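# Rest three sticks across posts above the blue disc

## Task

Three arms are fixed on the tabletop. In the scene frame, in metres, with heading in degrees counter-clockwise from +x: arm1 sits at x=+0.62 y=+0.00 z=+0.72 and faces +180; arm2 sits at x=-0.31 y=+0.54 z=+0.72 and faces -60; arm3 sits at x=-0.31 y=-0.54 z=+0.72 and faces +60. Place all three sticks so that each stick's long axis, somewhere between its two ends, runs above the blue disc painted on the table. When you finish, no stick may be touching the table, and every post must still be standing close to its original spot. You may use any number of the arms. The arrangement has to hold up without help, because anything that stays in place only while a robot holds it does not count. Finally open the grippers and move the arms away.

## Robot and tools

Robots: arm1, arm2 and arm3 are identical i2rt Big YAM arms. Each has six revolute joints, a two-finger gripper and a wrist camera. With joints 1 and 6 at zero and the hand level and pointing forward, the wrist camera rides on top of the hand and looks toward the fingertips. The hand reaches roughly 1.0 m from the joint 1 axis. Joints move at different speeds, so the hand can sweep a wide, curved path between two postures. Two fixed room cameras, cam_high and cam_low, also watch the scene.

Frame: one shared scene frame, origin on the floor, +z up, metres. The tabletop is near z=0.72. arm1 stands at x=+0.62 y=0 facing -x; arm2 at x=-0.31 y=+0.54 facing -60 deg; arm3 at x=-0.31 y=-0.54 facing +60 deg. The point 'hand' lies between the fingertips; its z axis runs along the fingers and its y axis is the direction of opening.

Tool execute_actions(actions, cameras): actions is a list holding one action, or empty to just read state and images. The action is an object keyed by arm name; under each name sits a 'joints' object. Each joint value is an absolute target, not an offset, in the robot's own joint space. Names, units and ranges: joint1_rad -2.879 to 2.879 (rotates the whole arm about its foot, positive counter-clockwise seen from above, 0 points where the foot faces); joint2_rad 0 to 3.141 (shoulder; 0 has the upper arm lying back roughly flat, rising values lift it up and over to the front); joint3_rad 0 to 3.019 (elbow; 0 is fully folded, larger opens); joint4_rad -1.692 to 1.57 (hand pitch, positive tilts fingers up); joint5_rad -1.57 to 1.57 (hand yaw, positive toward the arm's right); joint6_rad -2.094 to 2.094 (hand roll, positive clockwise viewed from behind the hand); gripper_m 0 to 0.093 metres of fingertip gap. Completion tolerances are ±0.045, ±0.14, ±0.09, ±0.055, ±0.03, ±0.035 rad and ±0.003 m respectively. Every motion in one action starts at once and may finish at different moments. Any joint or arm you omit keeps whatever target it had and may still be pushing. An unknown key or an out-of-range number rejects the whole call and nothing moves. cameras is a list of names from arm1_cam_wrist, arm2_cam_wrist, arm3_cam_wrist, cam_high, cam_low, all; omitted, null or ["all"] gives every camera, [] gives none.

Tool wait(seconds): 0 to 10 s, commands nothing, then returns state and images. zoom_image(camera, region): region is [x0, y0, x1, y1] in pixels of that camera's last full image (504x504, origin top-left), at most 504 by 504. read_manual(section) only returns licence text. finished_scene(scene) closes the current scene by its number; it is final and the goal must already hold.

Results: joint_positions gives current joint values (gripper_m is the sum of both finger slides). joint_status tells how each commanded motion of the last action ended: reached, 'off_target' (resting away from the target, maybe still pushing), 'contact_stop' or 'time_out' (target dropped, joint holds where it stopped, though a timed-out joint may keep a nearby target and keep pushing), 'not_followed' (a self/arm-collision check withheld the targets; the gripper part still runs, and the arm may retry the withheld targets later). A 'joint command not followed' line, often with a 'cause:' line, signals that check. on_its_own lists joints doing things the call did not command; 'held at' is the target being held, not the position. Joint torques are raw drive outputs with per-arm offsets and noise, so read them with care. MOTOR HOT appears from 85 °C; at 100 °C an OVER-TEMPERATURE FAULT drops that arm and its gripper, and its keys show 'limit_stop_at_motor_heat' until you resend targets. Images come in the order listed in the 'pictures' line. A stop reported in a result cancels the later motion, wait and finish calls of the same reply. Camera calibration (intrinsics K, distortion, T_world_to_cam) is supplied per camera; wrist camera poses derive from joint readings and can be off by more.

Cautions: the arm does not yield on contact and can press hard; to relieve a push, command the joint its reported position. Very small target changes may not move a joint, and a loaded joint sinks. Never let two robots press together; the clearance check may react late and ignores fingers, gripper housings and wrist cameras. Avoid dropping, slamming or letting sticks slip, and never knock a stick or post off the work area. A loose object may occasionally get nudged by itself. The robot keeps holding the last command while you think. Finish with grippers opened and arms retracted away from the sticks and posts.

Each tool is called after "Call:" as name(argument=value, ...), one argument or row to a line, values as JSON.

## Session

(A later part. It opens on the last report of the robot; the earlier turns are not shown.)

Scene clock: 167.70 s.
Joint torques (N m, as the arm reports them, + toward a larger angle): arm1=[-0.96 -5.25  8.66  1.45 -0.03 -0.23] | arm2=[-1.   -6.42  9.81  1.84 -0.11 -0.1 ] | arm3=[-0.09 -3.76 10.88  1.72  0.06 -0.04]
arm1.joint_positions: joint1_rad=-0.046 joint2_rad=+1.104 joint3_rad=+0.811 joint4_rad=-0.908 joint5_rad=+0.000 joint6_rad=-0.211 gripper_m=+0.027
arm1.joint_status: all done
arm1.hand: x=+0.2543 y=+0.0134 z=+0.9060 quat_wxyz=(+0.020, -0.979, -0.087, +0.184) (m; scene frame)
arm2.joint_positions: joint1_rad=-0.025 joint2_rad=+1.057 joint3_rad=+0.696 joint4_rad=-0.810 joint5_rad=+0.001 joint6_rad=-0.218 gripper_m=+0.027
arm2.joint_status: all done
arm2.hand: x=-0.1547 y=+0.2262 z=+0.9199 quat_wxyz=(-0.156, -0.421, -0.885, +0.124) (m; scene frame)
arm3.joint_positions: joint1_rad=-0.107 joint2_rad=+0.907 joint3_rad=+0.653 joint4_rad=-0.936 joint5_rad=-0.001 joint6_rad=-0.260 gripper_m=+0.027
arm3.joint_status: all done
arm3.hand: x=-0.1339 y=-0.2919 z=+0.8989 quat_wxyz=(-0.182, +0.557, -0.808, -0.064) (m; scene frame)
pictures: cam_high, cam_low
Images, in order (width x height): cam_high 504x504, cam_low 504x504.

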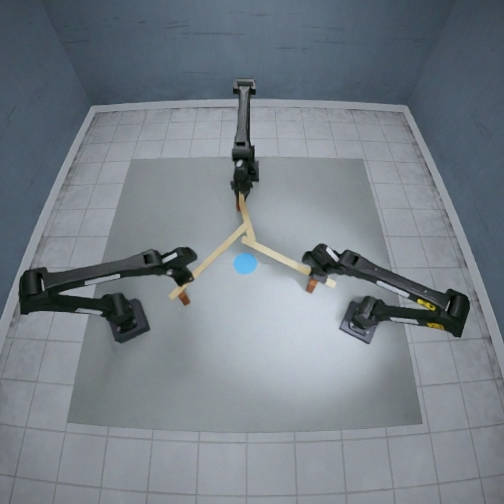

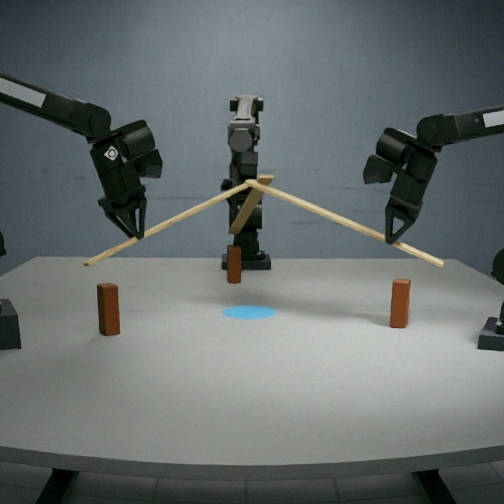

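Call:
execute_actions(
  actions=[
    {"arm1":{"joints":{"joint2_rad":1.2,"joint3_rad":0.86,"joint4_rad":-0.92}},"arm2":{"joints":{"joint2_rad":1.16,"joint3_rad":0.75,"joint4_rad":-0.83}},"arm3":{"joints":{"joint2_rad":1.02,"joint3_rad":0.70,"joint4_rad":-0.92}}},
  ],
  cameras=["cam_low","cam_high"],
)

Call:
zoom_image(
  camera="cam_high",
  region=[150,170,360,320],
)

Call:
zoom_image(
  camera="cam_low",
  region=[170,150,330,260],
)

Scene clock: 184.23 s.
Joint torques (N m, as the arm reports them, + toward a larger angle): arm1=[-0.87 -6.07 11.38  0.37 -0.03 -0.23] | arm2=[-0.96 -6.76 13.43  0.68 -0.11 -0.1 ] | arm3=[-0.87 -4.02 13.8   1.01  0.07 -0.08]
arm1.joint_positions: joint1_rad=-0.046 joint2_rad=+1.214 joint3_rad=+0.811 joint4_rad=-0.914 joint5_rad=+0.000 joint6_rad=-0.211 gripper_m=+0.027
arm1.joint_status: all done
arm1.hand: x=+0.2545 y=+0.0132 z=+0.8679 quat_wxyz=(+0.013, -0.988, -0.088, +0.128) (m; scene frame)
arm2.joint_positions: joint1_rad=-0.025 joint2_rad=+1.165 joint3_rad=+0.697 joint4_rad=-0.822 joint5_rad=+0.001 joint6_rad=-0.219 gripper_m=+0.027
arm2.joint_status: all done
arm2.hand: x=-0.1565 y=+0.2297 z=+0.8845 quat_wxyz=(-0.110, -0.425, -0.894, +0.088) (m; scene frame)
arm3.joint_positions: joint1_rad=-0.107 joint2_rad=+1.029 joint3_rad=+0.653 joint4_rad=-0.936 joint5_rad=-0.001 joint6_rad=-0.261 gripper_m=+0.027
arm3.joint_status: all done
arm3.hand: x=-0.1338 y=-0.2918 z=+0.8648 quat_wxyz=(-0.126, +0.563, -0.816, -0.044) (m; scene frame)
pictures: cam_high, cam_low
Images, in order (width x height): cam_high 504x504, cam_low 504x504.

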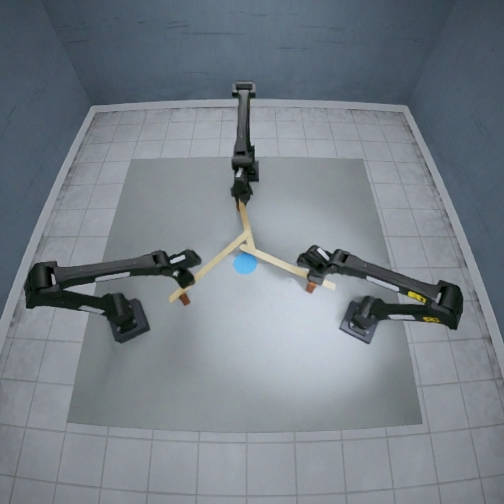

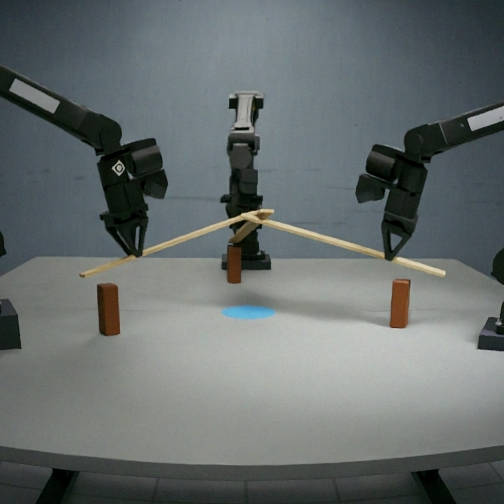

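Region (150, 170, 360, 320) of cam_high's 504x504 image, scaled by 2.400, with more detail than that image has; it fills the top 360 rows of this view, and the rest is white.

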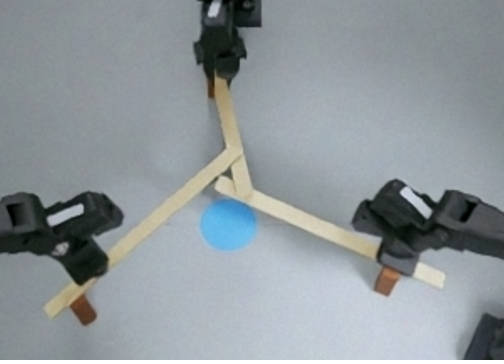

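Region (170, 150, 330, 260) of cam_low's 504x504 image, scaled by 3.150, with more detail than that image has; it fills the top 346 rows of this view, and the rest is white.

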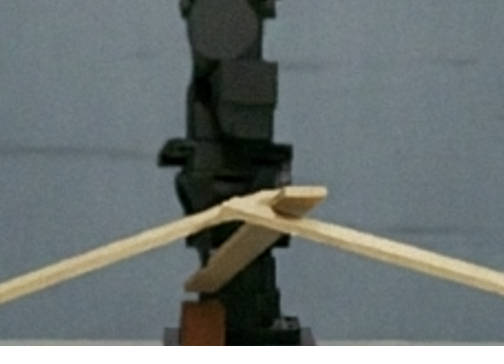

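Call:
execute_actions(
  actions=[
    {"arm1":{"joints":{"joint2_rad":1.29,"joint3_rad":0.92,"joint4_rad":-0.95}},"arm2":{"joints":{"joint2_rad":1.28,"joint3_rad":0.84,"joint4_rad":-0.87}},"arm3":{"joints":{"joint2_rad":1.16,"joint3_rad":0.77,"joint4_rad":-0.92}}},
  ],
  cameras=["cam_low","cam_high"],
)

Call:
zoom_image(
  camera="cam_high",
  region=[150,170,360,320],
)

Call:
zoom_image(
  camera="cam_high",
  region=[215,215,285,275],
)

Scene clock: 193.17 s.
Joint torques (N m, as the arm reports them, + toward a larger angle): arm1=[-1.05 -6.21 11.74  0.28 -0.04 -0.16] | arm2=[-0.96 -7.94 12.65  0.58 -0.11 -0.04] | arm3=[-1.08 -6.22 13.41  1.    0.    0.  ]
arm1.joint_positions: joint1_rad=-0.046 joint2_rad=+1.293 joint3_rad=+0.863 joint4_rad=-0.943 joint5_rad=+0.000 joint6_rad=-0.219 gripper_m=+0.027
arm1.joint_status: all done
arm1.hand: x=+0.2418 y=+0.0136 z=+0.8597 quat_wxyz=(+0.010, -0.991, -0.092, +0.100) (m; scene frame)
arm2.joint_positions: joint1_rad=-0.025 joint2_rad=+1.279 joint3_rad=+0.794 joint4_rad=-0.862 joint5_rad=+0.001 joint6_rad=-0.225 gripper_m=+0.027
arm2.joint_status: all done
arm2.hand: x=-0.1446 y=+0.2057 z=+0.8830 quat_wxyz=(-0.088, -0.424, -0.899, +0.071) (m; scene frame)
arm3.joint_positions: joint1_rad=-0.107 joint2_rad=+1.164 joint3_rad=+0.723 joint4_rad=-0.936 joint5_rad=-0.001 joint6_rad=-0.270 gripper_m=+0.027
arm3.joint_status: all done
arm3.hand: x=-0.1195 y=-0.2721 z=+0.8539 quat_wxyz=(-0.096, +0.569, -0.816, -0.032) (m; scene frame)
pictures: cam_high, cam_low
Images, in order (width x height): cam_high 504x504, cam_low 504x504.

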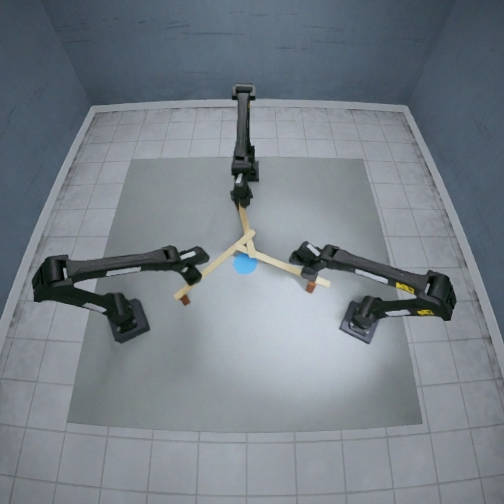

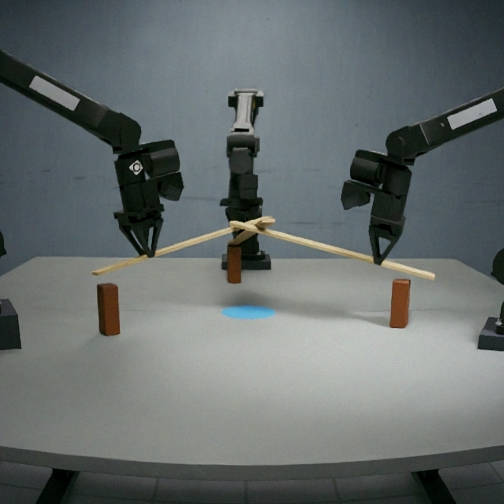

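Region (150, 170, 360, 320) of cam_high's 504x504 image, scaled by 2.400, with more detail than that image has; it fills the top 360 rows of this view, and the rest is white.

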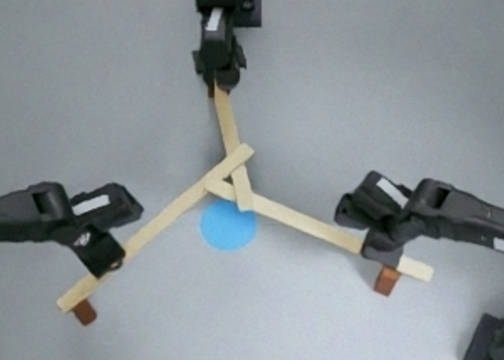

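Region (215, 215, 285, 275) of cam_high's 504x504 image, scaled by 7.200, with more detail than that image has; it fills the top 432 rows of this view, and the rest is white.

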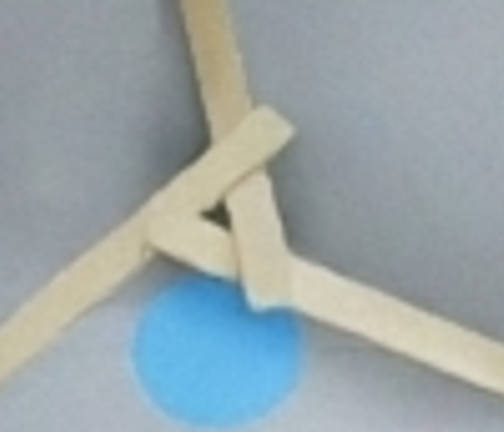

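Call:
execute_actions(
  actions=[
    {"arm1":{"joints":{"joint2_rad":1.345}},"arm2":{"joints":{"joint2_rad":1.355}},"arm3":{"joints":{"joint2_rad":1.235}}},
  ],
  cameras=["cam_low","cam_high"],
)

Call:
zoom_image(
  camera="cam_high",
  region=[150,170,360,320],
)

Call:
zoom_image(
  camera="cam_low",
  region=[70,200,450,320],
)

Scene clock: 201.57 s.
Joint torques (N m, as the arm reports them, + toward a larger angle): arm1=[-0.81 -5.66 11.07  0.32 -0.1  -0.15] | arm2=[-0.98 -8.8  12.19  0.49 -0.11 -0.04] | arm3=[-0.89 -5.52 12.74  0.87  0.09  0.13]
arm1.joint_positions: joint1_rad=-0.046 joint2_rad=+1.332 joint3_rad=+0.870 joint4_rad=-0.946 joint5_rad=+0.002 joint6_rad=-0.220 gripper_m=+0.027
arm1.joint_status: all done
arm1.hand: x=+0.2405 y=+0.0139 z=+0.8484 quat_wxyz=(+0.009, -0.992, -0.093, +0.082) (m; scene frame)
arm2.joint_positions: joint1_rad=-0.025 joint2_rad=+1.356 joint3_rad=+0.794 joint4_rad=-0.864 joint5_rad=+0.001 joint6_rad=-0.225 gripper_m=+0.027
arm2.joint_status: all done
arm2.hand: x=-0.1465 y=+0.2093 z=+0.8562 quat_wxyz=(-0.057, -0.425, -0.902, +0.047) (m; scene frame)
arm3.joint_positions: joint1_rad=-0.107 joint2_rad=+1.230 joint3_rad=+0.725 joint4_rad=-0.935 joint5_rad=-0.003 joint6_rad=-0.284 gripper_m=+0.027
arm3.joint_status: all done
arm3.hand: x=-0.1205 y=-0.2730 z=+0.8344 quat_wxyz=(-0.066, +0.576, -0.815, -0.022) (m; scene frame)
pictures: cam_high, cam_low
Images, in order (width x height): cam_high 504x504, cam_low 504x504.

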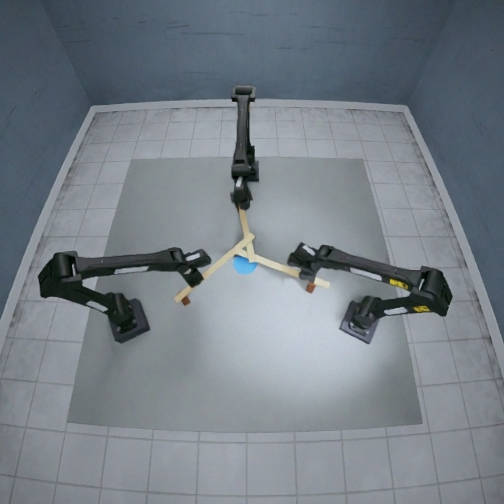

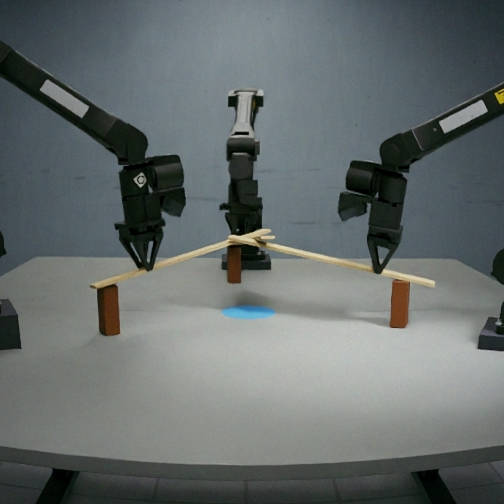

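Region (150, 170, 360, 320) of cam_high's 504x504 image, scaled by 2.400, with more detail than that image has; it fills the top 360 rows of this view, and the rest is white.

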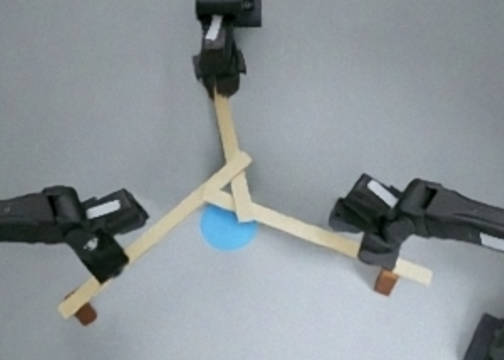

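Region (70, 200, 450, 320) of cam_low's 504x504 image, scaled by 1.326, with more detail than that image has; it fills the top 159 rows of this view, and the rest is white.

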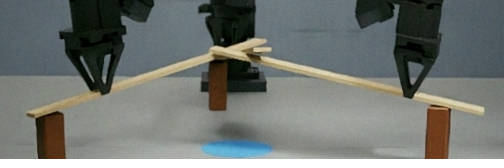

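Call:
execute_actions(
  actions=[
    {"arm1":{"joints":{"joint2_rad":1.333}},"arm3":{"joints":{"joint2_rad":1.255}}},
  ],
  cameras=["cam_low","arm1_cam_wrist"],
)

Call:
zoom_image(
  camera="cam_low",
  region=[330,240,450,320],
)

Call:
zoom_image(
  camera="cam_low",
  region=[80,220,280,310],
)

Scene clock: 209.80 s.
Joint torques (N m, as the arm reports them, + toward a larger angle): arm1=[-0.87 -6.31 11.07  0.33 -0.11 -0.16] | arm2=[-0.98 -8.76 12.15  0.5  -0.11 -0.03] | arm3=[-0.35 -4.91 12.79  0.81  0.1   0.1 ]
arm1.joint_positions: joint1_rad=-0.046 joint2_rad=+1.332 joint3_rad=+0.870 joint4_rad=-0.946 joint5_rad=+0.002 joint6_rad=-0.220 gripper_m=+0.027
arm1.joint_status: all done
arm1.hand: x=+0.2405 y=+0.0139 z=+0.8484 quat_wxyz=(+0.009, -0.992, -0.093, +0.082) (m; scene frame)
arm2.joint_positions: joint1_rad=-0.025 joint2_rad=+1.356 joint3_rad=+0.794 joint4_rad=-0.864 joint5_rad=+0.001 joint6_rad=-0.225 gripper_m=+0.027
arm2.joint_status: not commanded
arm2.hand: x=-0.1465 y=+0.2093 z=+0.8562 quat_wxyz=(-0.057, -0.425, -0.902, +0.047) (m; scene frame)
arm3.joint_positions: joint1_rad=-0.107 joint2_rad=+1.231 joint3_rad=+0.725 joint4_rad=-0.935 joint5_rad=-0.003 joint6_rad=-0.284 gripper_m=+0.027
arm3.joint_status: all done
arm3.hand: x=-0.1205 y=-0.2730 z=+0.8342 quat_wxyz=(-0.065, +0.576, -0.815, -0.022) (m; scene frame)
pictures: arm1_cam_wrist, cam_low
camera_calibration (this result's frames):
arm1_cam_wrist: T_world_to_cam=[[-0.179039, 0.983347, 0.0311994, 0.00584942], [0.88203, 0.146382, 0.447879, -0.594439], [0.435853, 0.107706, -0.89355, 0.773943], [0, 0, 0, 1]] pos_world=[0.188035, -0.00209572, 0.957611]
Images, in order (width x height): arm1_cam_wrist 504x504, cam_low 504x504.

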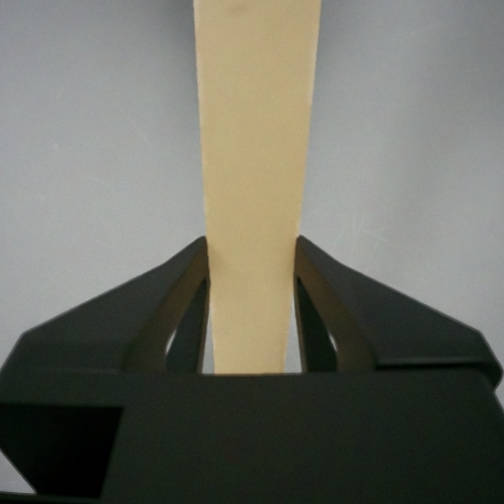

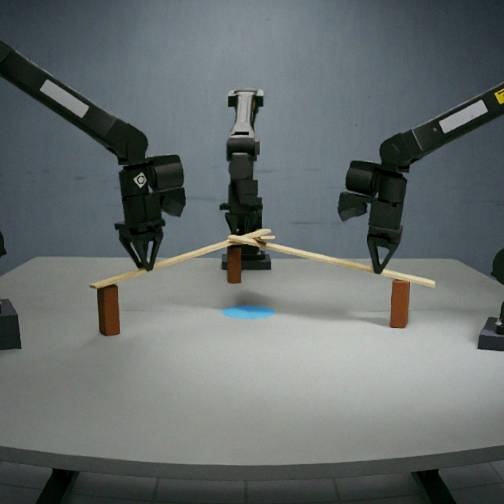

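Region (330, 240, 450, 320) of cam_low's 504x504 image, scaled by 4.200, with more detail than that image has.

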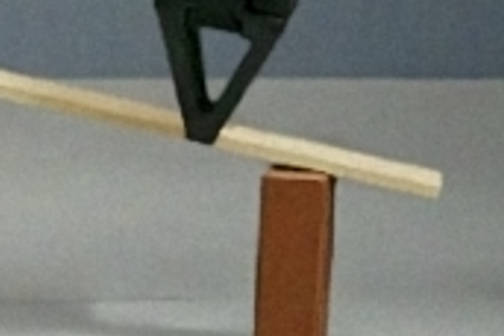

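Region (80, 220, 280, 310) of cam_low's 504x504 image, scaled by 2.520, with more detail than that image has; it fills the top 227 rows of this view, and the rest is white.

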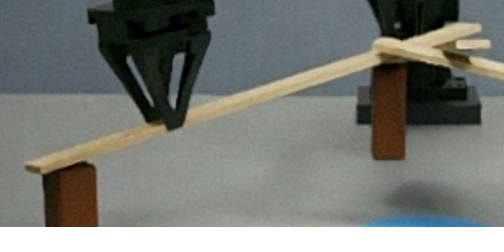

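Call:
execute_actions(
  actions=[
    {"arm1":{"joints":{"gripper_m":0.06}},"arm2":{"joints":{"gripper_m":0.06}},"arm3":{"joints":{"gripper_m":0.06,"joint2_rad":1.231}}},
  ],
  cameras=["cam_low"],
)

Call:
execute_actions(
  actions=[
    {"arm1":{"joints":{"joint2_rad":1.08}},"arm2":{"joints":{"joint2_rad":1.1}},"arm3":{"joints":{"joint2_rad":0.98}}},
  ],
  cameras=["cam_low"],
)

Call:
execute_actions(
  actions=[
    {"arm1":{"joints":{"joint2_rad":0.6}},"arm2":{"joints":{"joint2_rad":0.6}},"arm3":{"joints":{"joint2_rad":0.5}}},
  ],
  cameras=["cam_low","cam_high"],
)

Call:
zoom_image(
  camera="cam_high",
  region=[150,170,360,320],
)

Scene clock: 222.50 s.
Joint torques (N m, as the arm reports them, + toward a larger angle): arm1=[-0.89 -6.28 11.05  0.34 -0.11 -0.15] | arm2=[-0.92 -8.85 12.16  0.5  -0.11 -0.03] | arm3=[-0.05 -5.22 12.76  0.93  0.12  0.08]
arm1.joint_positions: joint1_rad=-0.046 joint2_rad=+1.332 joint3_rad=+0.870 joint4_rad=-0.946 joint5_rad=+0.002 joint6_rad=-0.220 gripper_m=+0.060
arm1.joint_status: all done
arm1.hand: x=+0.2405 y=+0.0139 z=+0.8484 quat_wxyz=(+0.009, -0.992, -0.093, +0.082) (m; scene frame)
arm2.joint_positions: joint1_rad=-0.025 joint2_rad=+1.356 joint3_rad=+0.794 joint4_rad=-0.864 joint5_rad=+0.001 joint6_rad=-0.225 gripper_m=+0.060
arm2.joint_status: all done
arm2.hand: x=-0.1465 y=+0.2093 z=+0.8562 quat_wxyz=(-0.057, -0.425, -0.902, +0.047) (m; scene frame)
arm3.joint_positions: joint1_rad=-0.107 joint2_rad=+1.231 joint3_rad=+0.725 joint4_rad=-0.935 joint5_rad=-0.003 joint6_rad=-0.281 gripper_m=+0.060
arm3.joint_status: all done
arm3.hand: x=-0.1205 y=-0.2731 z=+0.8342 quat_wxyz=(-0.065, +0.575, -0.815, -0.022) (m; scene frame)
pictures: cam_low
Images, in order (width x height): cam_low 504x504.

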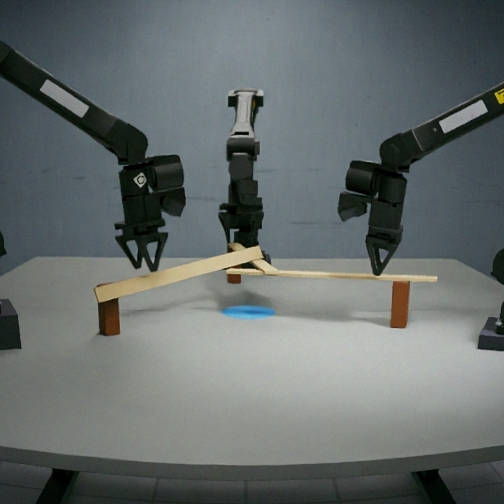

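Scene clock: 223.67 s.
Joint torques (N m, as the arm reports them, + toward a larger angle): arm1=[-1.04 -3.89 12.11  0.7  -0.1  -0.15] | arm2=[-0.92 -5.35 13.53  0.95 -0.12 -0.02] | arm3=[-0.23 -2.35 14.18  1.37  0.1   0.16]
arm1.joint_positions: joint1_rad=-0.046 joint2_rad=+1.075 joint3_rad=+0.870 joint4_rad=-0.946 joint5_rad=+0.002 joint6_rad=-0.220 gripper_m=+0.060
arm1.joint_status: all done
arm1.hand: x=+0.2452 y=+0.0143 z=+0.9404 quat_wxyz=(+0.025, -0.974, -0.090, +0.208) (m; scene frame)
arm2.joint_positions: joint1_rad=-0.025 joint2_rad=+1.087 joint3_rad=+0.796 joint4_rad=-0.864 joint5_rad=+0.001 joint6_rad=-0.225 gripper_m=+0.060
arm2.joint_status: all done
arm2.hand: x=-0.1442 y=+0.2054 z=+0.9509 quat_wxyz=(-0.162, -0.417, -0.885, +0.130) (m; scene frame)
arm3.joint_positions: joint1_rad=-0.107 joint2_rad=+0.968 joint3_rad=+0.725 joint4_rad=-0.935 joint5_rad=-0.003 joint6_rad=-0.281 gripper_m=+0.060
arm3.joint_status: all done
arm3.hand: x=-0.1198 y=-0.2715 z=+0.9150 quat_wxyz=(-0.189, +0.565, -0.801, -0.065) (m; scene frame)
pictures: cam_low
Images, in order (width x height): cam_low 504x504.

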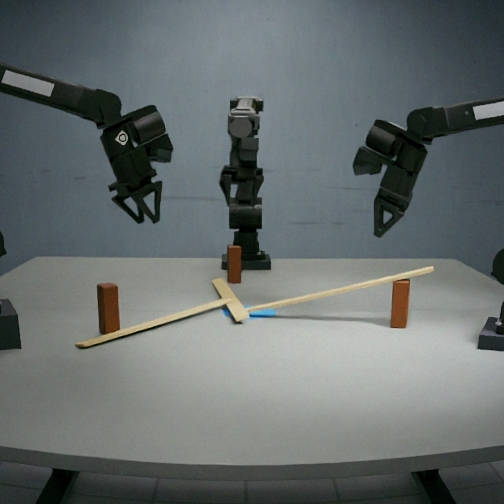

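Scene clock: 225.00 s.
Joint torques (N m, as the arm reports them, + toward a larger angle): arm1=[-1.03  0.88 12.39  1.2  -0.1  -0.15] | arm2=[-0.95 -0.34 14.39  1.56 -0.11 -0.01] | arm3=[-0.58  0.77 14.52  1.78  0.08  0.13]
arm1.joint_positions: joint1_rad=-0.046 joint2_rad=+0.596 joint3_rad=+0.870 joint4_rad=-0.946 joint5_rad=+0.002 joint6_rad=-0.220 gripper_m=+0.060
arm1.joint_status: all done
arm1.hand: x=+0.3147 y=+0.0127 z=+1.0963 quat_wxyz=(+0.054, -0.896, -0.082, +0.433) (m; scene frame)
arm2.joint_positions: joint1_rad=-0.025 joint2_rad=+0.590 joint3_rad=+0.796 joint4_rad=-0.864 joint5_rad=+0.001 joint6_rad=-0.225 gripper_m=+0.060
arm2.joint_status: all done
arm2.hand: x=-0.1697 y=+0.2575 z=+1.1131 quat_wxyz=(-0.346, -0.382, -0.812, +0.274) (m; scene frame)
arm3.joint_positions: joint1_rad=-0.107 joint2_rad=+0.492 joint3_rad=+0.725 joint4_rad=-0.935 joint5_rad=-0.003 joint6_rad=-0.281 gripper_m=+0.060
arm3.joint_status: all done
arm3.hand: x=-0.1491 y=-0.3114 z=+1.0513 quat_wxyz=(-0.402, +0.523, -0.739, -0.138) (m; scene frame)
pictures: cam_high, cam_low
Images, in order (width x height): cam_high 504x504, cam_low 504x504.

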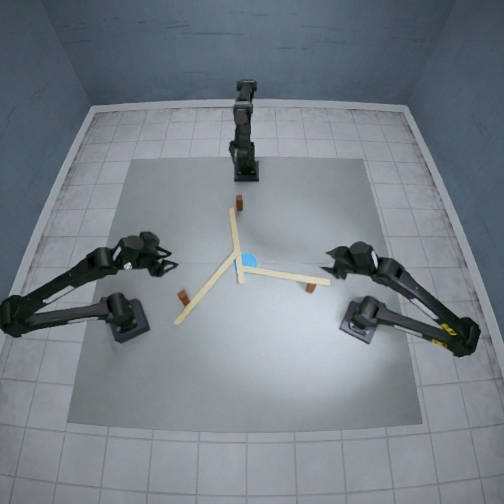

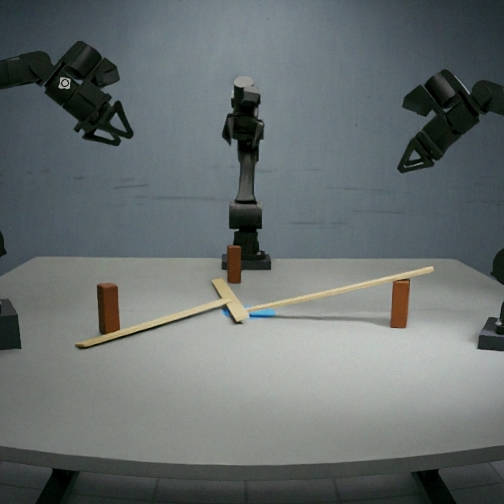

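Region (150, 170, 360, 320) of cam_high's 504x504 image, scaled by 2.400, with more detail than that image has; it fills the top 360 rows of this view, and the rest is white.

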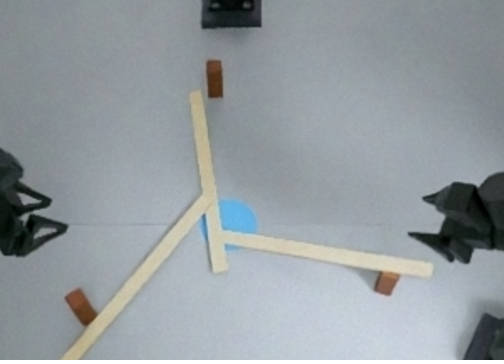

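Call:
zoom_image(
  camera="cam_high",
  region=[160,190,340,340],
)

Call:
zoom_image(
  camera="cam_low",
  region=[190,260,310,340],
)

Region (160, 190, 340, 340) of cam_high's 504x504 image, scaled by 2.800, with more detail than that image has.

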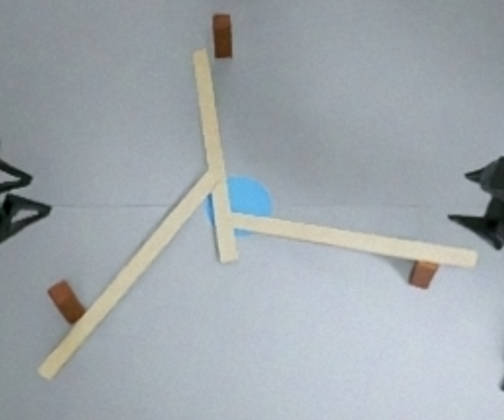

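Region (190, 260, 310, 340) of cam_low's 504x504 image, scaled by 4.200, with more detail than that image has.

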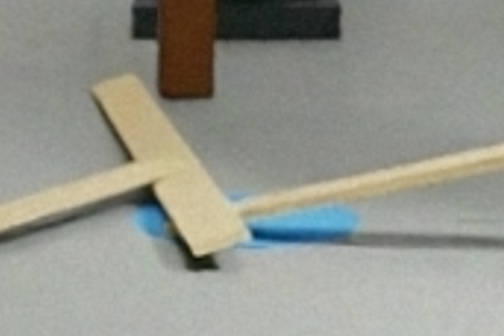

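Call:
execute_actions(
  actions=[
    {"arm1":{"joints":{"joint1_rad":-0.106,"joint2_rad":1.6,"joint3_rad":1.02,"joint4_rad":-0.9,"joint6_rad":-0.236,"gripper_m":0.08}},"arm2":{"joints":{"joint1_rad":-0.135,"joint2_rad":1.57,"joint3_rad":0.82,"joint4_rad":-0.78,"joint6_rad":-0.535,"gripper_m":0.07}},"arm3":{"joints":{"joint1_rad":-0.07,"joint2_rad":1.38,"joint3_rad":0.97,"joint4_rad":-1.33,"joint6_rad":-0.31,"gripper_m":0.07}}},
  ],
)

Scene clock: 294.87 s.
Joint torques (N m, as the arm reports them, + toward a larger angle): arm1=[-1.05 -9.24  9.03  0.66 -0.11 -0.25] | arm2=[-2.19 -9.81  8.83  0.9  -0.13 -0.13] | arm3=[ 1.14 -7.54 10.71 -0.89  0.1  -0.13]
arm1.joint_positions: joint1_rad=-0.104 joint2_rad=+1.604 joint3_rad=+0.987 joint4_rad=-0.910 joint5_rad=+0.001 joint6_rad=-0.221 gripper_m=+0.080
arm1.joint_status: all done
arm1.hand: x=+0.1973 y=+0.0396 z=+0.7867 quat_wxyz=(+0.002, -0.998, -0.065, +0.023) (m; scene frame)
arm2.joint_positions: joint1_rad=-0.128 joint2_rad=+1.565 joint3_rad=+0.797 joint4_rad=-0.792 joint5_rad=+0.001 joint6_rad=-0.528 gripper_m=+0.070
arm2.joint_status: all done
arm2.hand: x=-0.1816 y=+0.1955 z=+0.7863 quat_wxyz=(-0.003, -0.334, -0.942, +0.006) (m; scene frame)
arm3.joint_positions: joint1_rad=-0.079 joint2_rad=+1.378 joint3_rad=+0.947 joint4_rad=-1.315 joint5_rad=-0.003 joint6_rad=-0.298 gripper_m=+0.070
arm3.joint_status: all done
arm3.hand: x=-0.1313 y=-0.2725 z=+0.8665 quat_wxyz=(+0.078, +0.592, -0.801, +0.028) (m; scene frame)
pictures: arm1_cam_wrist, arm2_cam_wrist, arm3_cam_wrist, cam_high, cam_low
camera_calibration (this result's frames):
arm1_cam_wrist: T_world_to_cam=[[-0.125325, 0.992102, 0.00530404, -0.0157901], [0.829829, 0.101893, 0.548636, -0.599698], [0.543763, 0.0731593, -0.836044, 0.66976], [0, 0, 0, 1]] pos_world=[0.131477, 0.0277713, 0.889049]
arm2_cam_wrist: T_world_to_cam=[[-0.634071, -0.773118, 0.0155681, 0.0217746], [-0.628992, 0.527368, 0.571184, -0.658659], [-0.449803, 0.352379, -0.820674, 0.618427], [0, 0, 0, 1]] pos_world=[-0.122314, 0.146269, 0.883404]
arm3_cam_wrist: T_world_to_cam=[[0.958224, -0.281754, -0.0492145, 0.0924249], [-0.164926, -0.684875, 0.709751, -0.822926], [-0.233681, -0.671983, -0.702732, 0.518737], [0, 0, 0, 1]] pos_world=[-0.103067, -0.188978, 0.953154]
Images, in order (width x height): arm1_cam_wrist 504x504, arm2_cam_wrist 504x504, arm3_cam_wrist 504x504, cam_high 504x504, cam_low 504x504.

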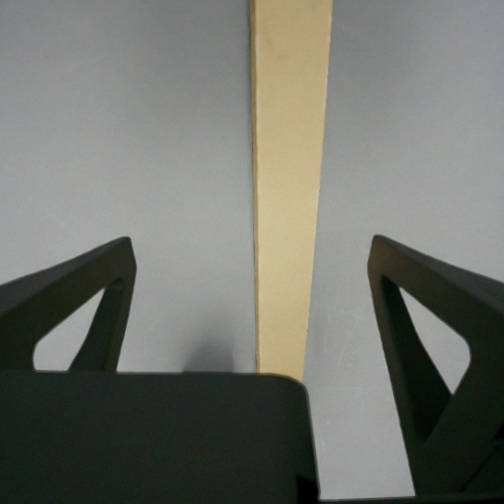

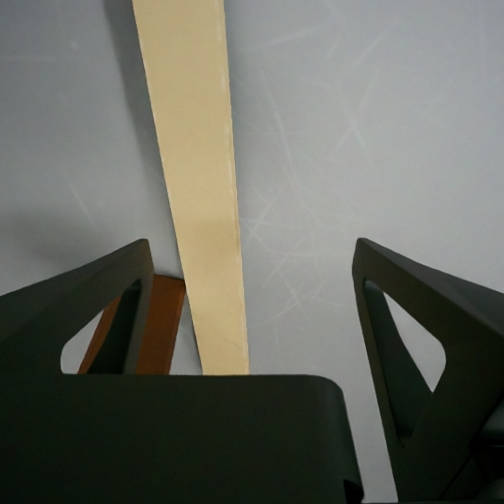

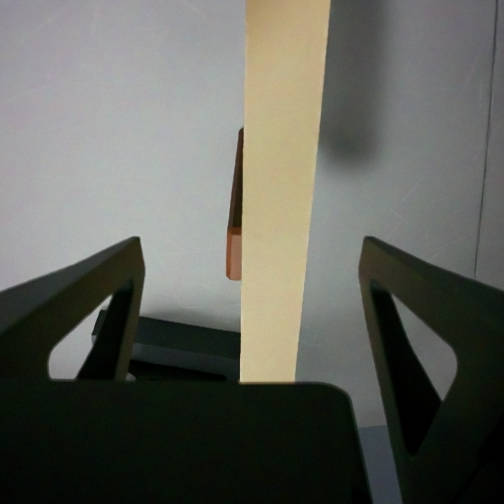

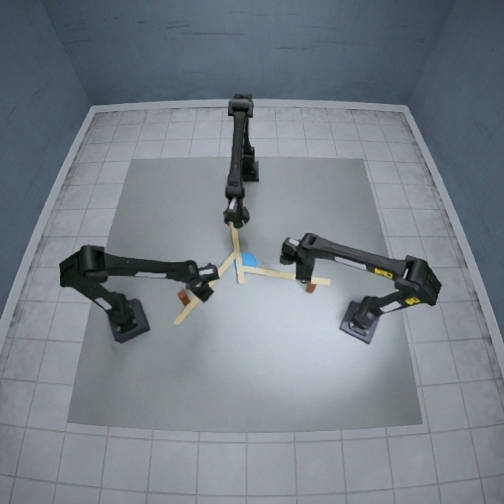

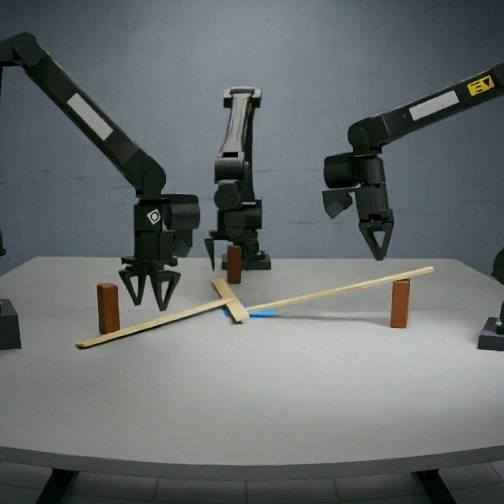

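Call:
execute_actions(
  actions=[
    {"arm1":{"joints":{"joint1_rad":-0.15,"joint2_rad":1.70,"joint4_rad":-0.81}},"arm2":{"joints":{"joint1_rad":-0.045,"joint2_rad":1.66,"joint4_rad":-0.69}},"arm3":{"joints":{"joint1_rad":-0.115,"joint2_rad":1.49,"joint4_rad":-1.275}}},
  ],
)

Scene clock: 310.70 s.
Joint torques (N m, as the arm reports them, + toward a larger angle): arm1=[ -0.67 -10.56   8.51   0.74  -0.09  -0.24] | arm2=[ -1.46 -11.16   8.25   0.92  -0.14  -0.11] | arm3=[ 0.59 -8.92 10.4   0.4   0.05 -0.12]
arm1.joint_positions: joint1_rad=-0.152 joint2_rad=+1.712 joint3_rad=+0.987 joint4_rad=-0.822 joint5_rad=+0.001 joint6_rad=-0.221 gripper_m=+0.080
arm1.joint_status: all done
arm1.hand: x=+0.1902 y=+0.0612 z=+0.7435 quat_wxyz=(+0.000, -0.999, -0.041, +0.013) (m; scene frame)
arm2.joint_positions: joint1_rad=-0.048 joint2_rad=+1.658 joint3_rad=+0.797 joint4_rad=-0.703 joint5_rad=+0.001 joint6_rad=-0.528 gripper_m=+0.070
arm2.joint_status: all done
arm2.hand: x=-0.1512 y=+0.1994 z=+0.7541 quat_wxyz=(-0.002, -0.296, -0.955, +0.005) (m; scene frame)
arm3.joint_positions: joint1_rad=-0.109 joint2_rad=+1.496 joint3_rad=+0.947 joint4_rad=-1.289 joint5_rad=-0.003 joint6_rad=-0.299 gripper_m=+0.070
arm3.joint_status: all done
arm3.hand: x=-0.1220 y=-0.2764 z=+0.8298 quat_wxyz=(+0.122, +0.577, -0.806, +0.042) (m; scene frame)
pictures: arm1_cam_wrist, arm2_cam_wrist, arm3_cam_wrist, cam_high, cam_low
camera_calibration (this result's frames):
arm1_cam_wrist: T_world_to_cam=[[-0.077683, 0.996978, 0.000771756, -0.0437941], [0.822475, 0.0636485, 0.565229, -0.580898], [0.563472, 0.0445434, -0.824934, 0.625604], [0, 0, 0, 1]] pos_world=[0.121862, 0.0527684, 0.844456]
arm2_cam_wrist: T_world_to_cam=[[-0.569524, -0.82186, 0.0137501, 0.0653673], [-0.668422, 0.472802, 0.57417, -0.620554], [-0.478388, 0.317812, -0.818621, 0.605302], [0, 0, 0, 1]] pos_world=[-0.0879941, 0.154749, 0.850918]
arm3_cam_wrist: T_world_to_cam=[[0.945848, -0.31523, -0.0774662, 0.0933182], [-0.14519, -0.624276, 0.767593, -0.826886], [-0.290329, -0.714779, -0.636239, 0.418684], [0, 0, 0, 1]] pos_world=[-0.0867644, -0.187521, 0.908324]
Images, in order (width x height): arm1_cam_wrist 504x504, arm2_cam_wrist 504x504, arm3_cam_wrist 504x504, cam_high 504x504, cam_low 504x504.

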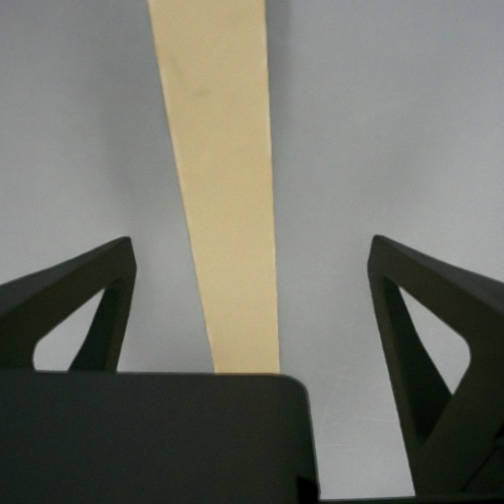

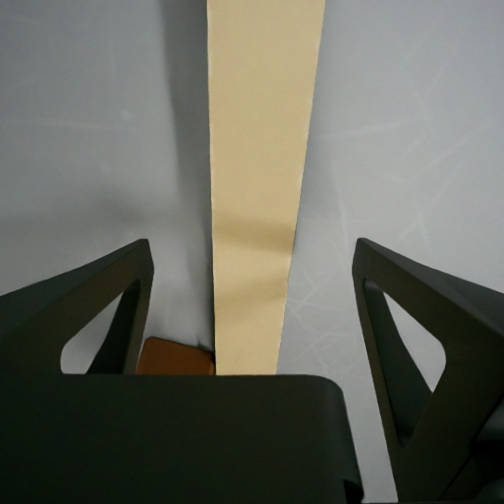

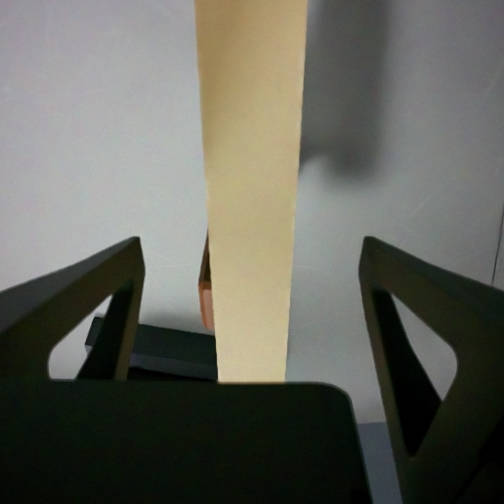

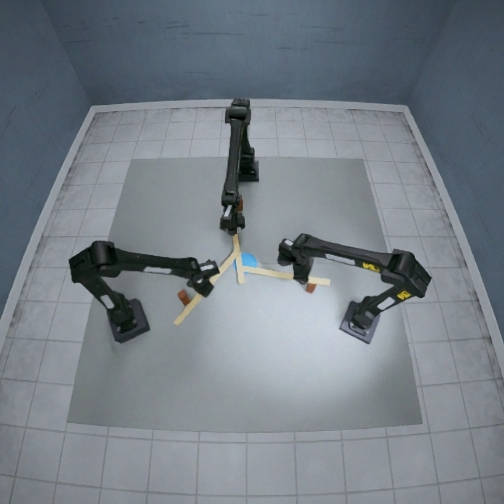

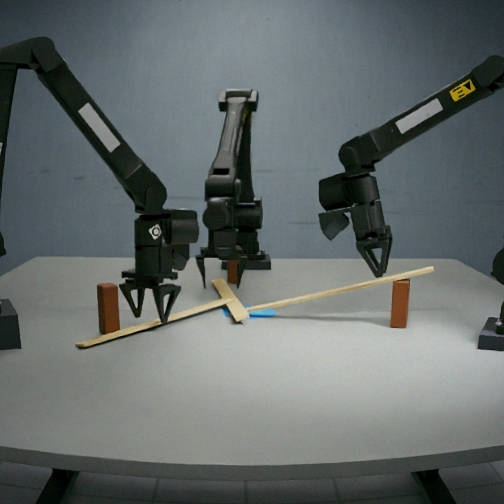

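Call:
execute_actions(
  actions=[
    {"arm1":{"joints":{"joint2_rad":1.74,"joint4_rad":-0.79,"joint6_rad":-0.275}},"arm2":{"joints":{"joint2_rad":1.71,"joint4_rad":-0.66,"joint6_rad":-0.47}},"arm3":{"joints":{"joint2_rad":1.55,"joint4_rad":-1.24}}},
  ],
  cameras=["cam_low","arm3_cam_wrist"],
)

Call:
zoom_image(
  camera="cam_low",
  region=[330,240,450,320],
)

Scene clock: 318.13 s.
Joint torques (N m, as the arm reports them, + toward a larger angle): arm1=[-0.71 -9.67  8.4   0.74 -0.1  -0.24] | arm2=[ -1.48 -10.49   7.85   0.93  -0.13   0.04] | arm3=[-0.75 -8.87  9.8   0.2   0.08 -0.13]
arm1.joint_positions: joint1_rad=-0.152 joint2_rad=+1.735 joint3_rad=+0.987 joint4_rad=-0.802 joint5_rad=+0.001 joint6_rad=-0.259 gripper_m=+0.080
arm1.joint_status: all done
arm1.hand: x=+0.1884 y=+0.0614 z=+0.7343 quat_wxyz=(+0.000, -0.998, -0.060, +0.012) (m; scene frame)
arm2.joint_positions: joint1_rad=-0.048 joint2_rad=+1.699 joint3_rad=+0.797 joint4_rad=-0.673 joint5_rad=+0.001 joint6_rad=-0.478 gripper_m=+0.070
arm2.joint_status: all done
arm2.hand: x=-0.1511 y=+0.1991 z=+0.7395 quat_wxyz=(+0.002, -0.320, -0.947, +0.001) (m; scene frame)
arm3.joint_positions: joint1_rad=-0.109 joint2_rad=+1.543 joint3_rad=+0.947 joint4_rad=-1.255 joint5_rad=-0.003 joint6_rad=-0.299 gripper_m=+0.070
arm3.joint_status: all done
arm3.hand: x=-0.1189 y=-0.2721 z=+0.8132 quat_wxyz=(+0.129, +0.577, -0.806, +0.044) (m; scene frame)
pictures: arm3_cam_wrist, cam_low
camera_calibration (this result's frames):
arm3_cam_wrist: T_world_to_cam=[[0.945211, -0.316137, -0.0814457, 0.0932943], [-0.139187, -0.61592, 0.775415, -0.814333], [-0.295302, -0.721595, -0.626177, 0.40141], [0, 0, 0, 1]] pos_world=[-0.0829902, -0.182415, 0.890398]
Images, in order (width x height): arm3_cam_wrist 504x504, cam_low 504x504.

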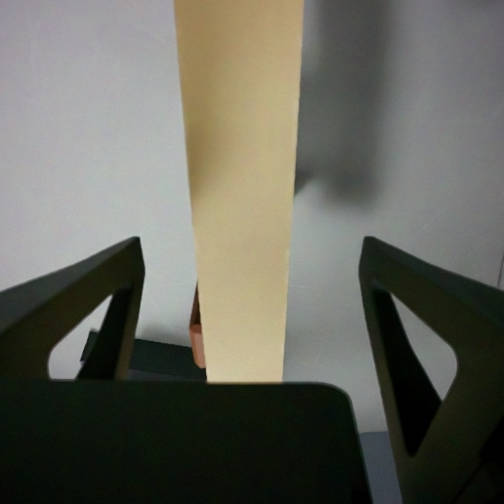

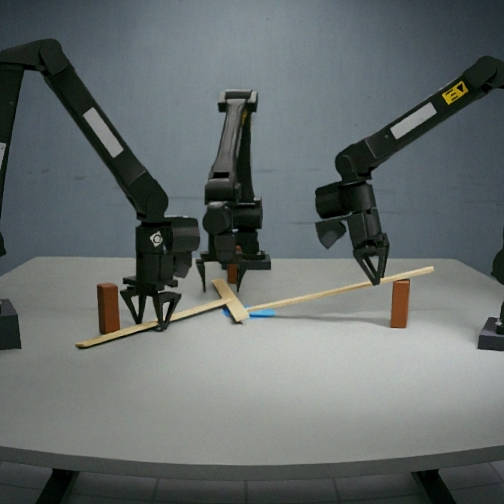

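Region (330, 240, 450, 320) of cam_low's 504x504 image, scaled by 4.200, with more detail than that image has.

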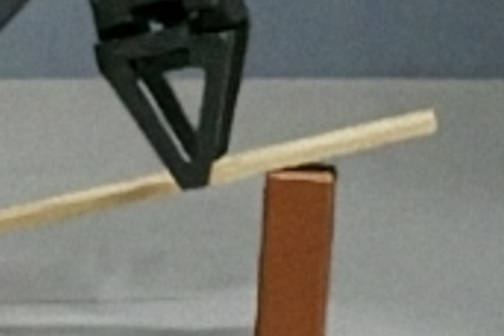

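Call:
execute_actions(
  actions=[
    {"arm1":{"joints":{"joint2_rad":1.765}},"arm2":{"joints":{"joint2_rad":1.725}}},
  ],
  cameras=[],
)

Call:
execute_actions(
  actions=[
    {"arm1":{"joints":{"gripper_m":0}},"arm2":{"joints":{"gripper_m":0}},"arm3":{"joints":{"gripper_m":0}}},
  ],
  cameras=["cam_low"],
)

Scene clock: 323.80 s.
Joint torques (N m, as the arm reports them, + toward a larger angle): arm1=[-0.64 -9.25  8.21  0.6  -0.09 -0.25] | arm2=[ -1.48 -10.01   7.75   0.89  -0.14   0.04] | arm3=[ 0.79 -8.81  9.93  0.34  0.07 -0.12]
arm1.joint_positions: joint1_rad=-0.152 joint2_rad=+1.752 joint3_rad=+0.988 joint4_rad=-0.800 joint5_rad=+0.001 joint6_rad=-0.260 gripper_m=+0.080
arm1.joint_status: all done
arm1.hand: x=+0.1897 y=+0.0611 z=+0.7274 quat_wxyz=(-0.001, -0.998, -0.060, +0.005) (m; scene frame)
arm2.joint_positions: joint1_rad=-0.048 joint2_rad=+1.707 joint3_rad=+0.797 joint4_rad=-0.673 joint5_rad=+0.001 joint6_rad=-0.477 gripper_m=+0.070
arm2.joint_status: all done
arm2.hand: x=-0.1518 y=+0.2004 z=+0.7367 quat_wxyz=(+0.005, -0.320, -0.947, -0.002) (m; scene frame)
arm3.joint_positions: joint1_rad=-0.109 joint2_rad=+1.543 joint3_rad=+0.947 joint4_rad=-1.255 joint5_rad=-0.003 joint6_rad=-0.299 gripper_m=+0.070
arm3.joint_status: not commanded
arm3.hand: x=-0.1189 y=-0.2721 z=+0.8132 quat_wxyz=(+0.129, +0.577, -0.806, +0.044) (m; scene frame)
pictures: none
No camera images: the call's "cameras" was empty. Leave "cameras" out to get every camera's image.

Scene clock: 324.47 s.
Joint torques (N m, as the arm reports them, + toward a larger angle): arm1=[-0.65 -9.28  8.21  0.59 -0.05 -0.22] | arm2=[ -1.52 -10.26   7.77   0.91  -0.12   0.04] | arm3=[-1.49 -9.76  9.53  0.12 -0.02 -0.11]
arm1.joint_positions: joint1_rad=-0.152 joint2_rad=+1.752 joint3_rad=+0.988 joint4_rad=-0.799 joint5_rad=+0.000 joint6_rad=-0.263 gripper_m=+0.027
arm1.joint_status: gripper_m off_target (ended at +0.027, target +0.000)
arm1.hand: x=+0.1896 y=+0.0610 z=+0.7274 quat_wxyz=(-0.002, -0.998, -0.062, +0.006) (m; scene frame)
arm2.joint_positions: joint1_rad=-0.048 joint2_rad=+1.707 joint3_rad=+0.797 joint4_rad=-0.672 joint5_rad=+0.001 joint6_rad=-0.477 gripper_m=+0.027
arm2.joint_status: gripper_m off_target (ended at +0.027, target +0.000)
arm2.hand: x=-0.1517 y=+0.2004 z=+0.7367 quat_wxyz=(+0.005, -0.320, -0.947, -0.002) (m; scene frame)
arm3.joint_positions: joint1_rad=-0.109 joint2_rad=+1.543 joint3_rad=+0.947 joint4_rad=-1.255 joint5_rad=-0.002 joint6_rad=-0.300 gripper_m=+0.027
arm3.joint_status: gripper_m off_target (ended at +0.027, target +0.000)
arm3.hand: x=-0.1188 y=-0.2722 z=+0.8132 quat_wxyz=(+0.128, +0.577, -0.805, +0.044) (m; scene frame)
pictures: cam_low
Images, in order (width x height): cam_low 504x504.

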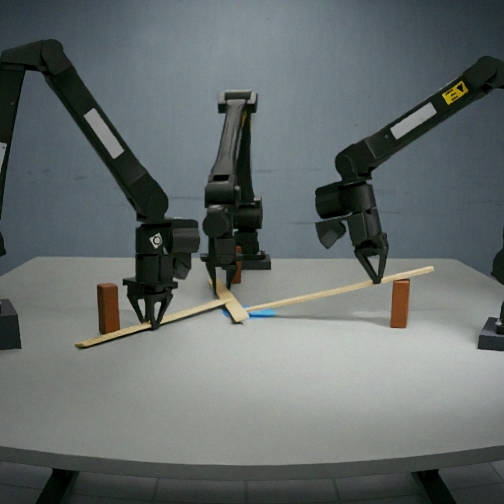

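Call:
execute_actions(
  actions=[
    {"arm2":{"joints":{"joint2_rad":1.655,"joint4_rad":-0.72}}},
  ],
  cameras=[],
)

Call:
execute_actions(
  actions=[
    {"arm2":{"joints":{"joint1_rad":-0.22,"joint6_rad":-0.655}}},
  ],
  cameras=["cam_high","cam_low"],
)

Scene clock: 331.30 s.
Joint torques (N m, as the arm reports them, + toward a larger angle): arm1=[-0.66 -9.29  8.22  0.6  -0.05 -0.21] | arm2=[ -1.52 -12.35   8.04   0.01  -0.12   0.04] | arm3=[ 0.28 -8.19  9.62  0.2   0.05 -0.1 ]
arm1.joint_positions: joint1_rad=-0.152 joint2_rad=+1.752 joint3_rad=+0.988 joint4_rad=-0.799 joint5_rad=+0.000 joint6_rad=-0.263 gripper_m=+0.027
arm1.joint_status: not commanded
arm1.hand: x=+0.1896 y=+0.0610 z=+0.7274 quat_wxyz=(-0.002, -0.998, -0.062, +0.006) (m; scene frame)
arm2.joint_positions: joint1_rad=-0.048 joint2_rad=+1.672 joint3_rad=+0.797 joint4_rad=-0.709 joint5_rad=+0.001 joint6_rad=-0.477 gripper_m=+0.027
arm2.joint_status: all done
arm2.hand: x=-0.1528 y=+0.2029 z=+0.7492 quat_wxyz=(+0.005, -0.320, -0.947, -0.003) (m; scene frame)
arm3.joint_positions: joint1_rad=-0.109 joint2_rad=+1.543 joint3_rad=+0.947 joint4_rad=-1.255 joint5_rad=-0.002 joint6_rad=-0.300 gripper_m=+0.027
arm3.joint_status: not commanded
arm3.hand: x=-0.1188 y=-0.2722 z=+0.8132 quat_wxyz=(+0.128, +0.577, -0.805, +0.044) (m; scene frame)
pictures: none
No camera images: the call's "cameras" was empty. Leave "cameras" out to get every camera's image.

Scene clock: 332.47 s.
Joint torques (N m, as the arm reports them, + toward a larger angle): arm1=[-0.7  -9.26  8.22  0.59 -0.06 -0.22] | arm2=[ -1.31 -12.22   8.05   0.    -0.14  -0.13] | arm3=[-0.79 -8.37  9.93  0.23  0.02 -0.08]
arm1.joint_positions: joint1_rad=-0.152 joint2_rad=+1.752 joint3_rad=+0.988 joint4_rad=-0.799 joint5_rad=+0.000 joint6_rad=-0.263 gripper_m=+0.027
arm1.joint_status: not commanded
arm1.hand: x=+0.1896 y=+0.0610 z=+0.7274 quat_wxyz=(-0.002, -0.998, -0.062, +0.006) (m; scene frame)
arm2.joint_positions: joint1_rad=-0.225 joint2_rad=+1.672 joint3_rad=+0.797 joint4_rad=-0.709 joint5_rad=+0.001 joint6_rad=-0.647 gripper_m=+0.027
arm2.joint_status: all done
arm2.hand: x=-0.2142 y=+0.1804 z=+0.7494 quat_wxyz=(+0.004, -0.324, -0.946, -0.003) (m; scene frame)
arm3.joint_positions: joint1_rad=-0.109 joint2_rad=+1.543 joint3_rad=+0.947 joint4_rad=-1.255 joint5_rad=-0.002 joint6_rad=-0.300 gripper_m=+0.027
arm3.joint_status: not commanded
arm3.hand: x=-0.1188 y=-0.2722 z=+0.8132 quat_wxyz=(+0.128, +0.577, -0.805, +0.044) (m; scene frame)
pictures: cam_high, cam_low
Images, in order (width x height): cam_high 504x504, cam_low 504x504.

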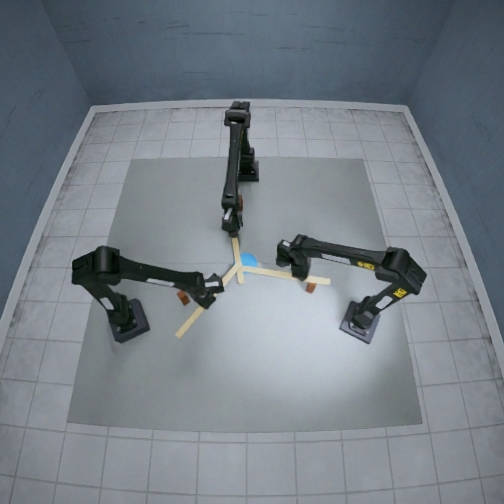

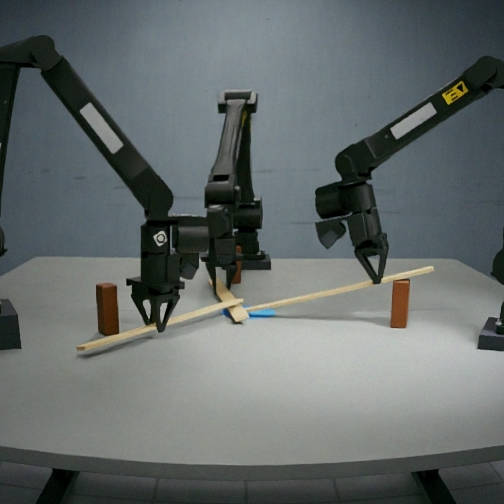

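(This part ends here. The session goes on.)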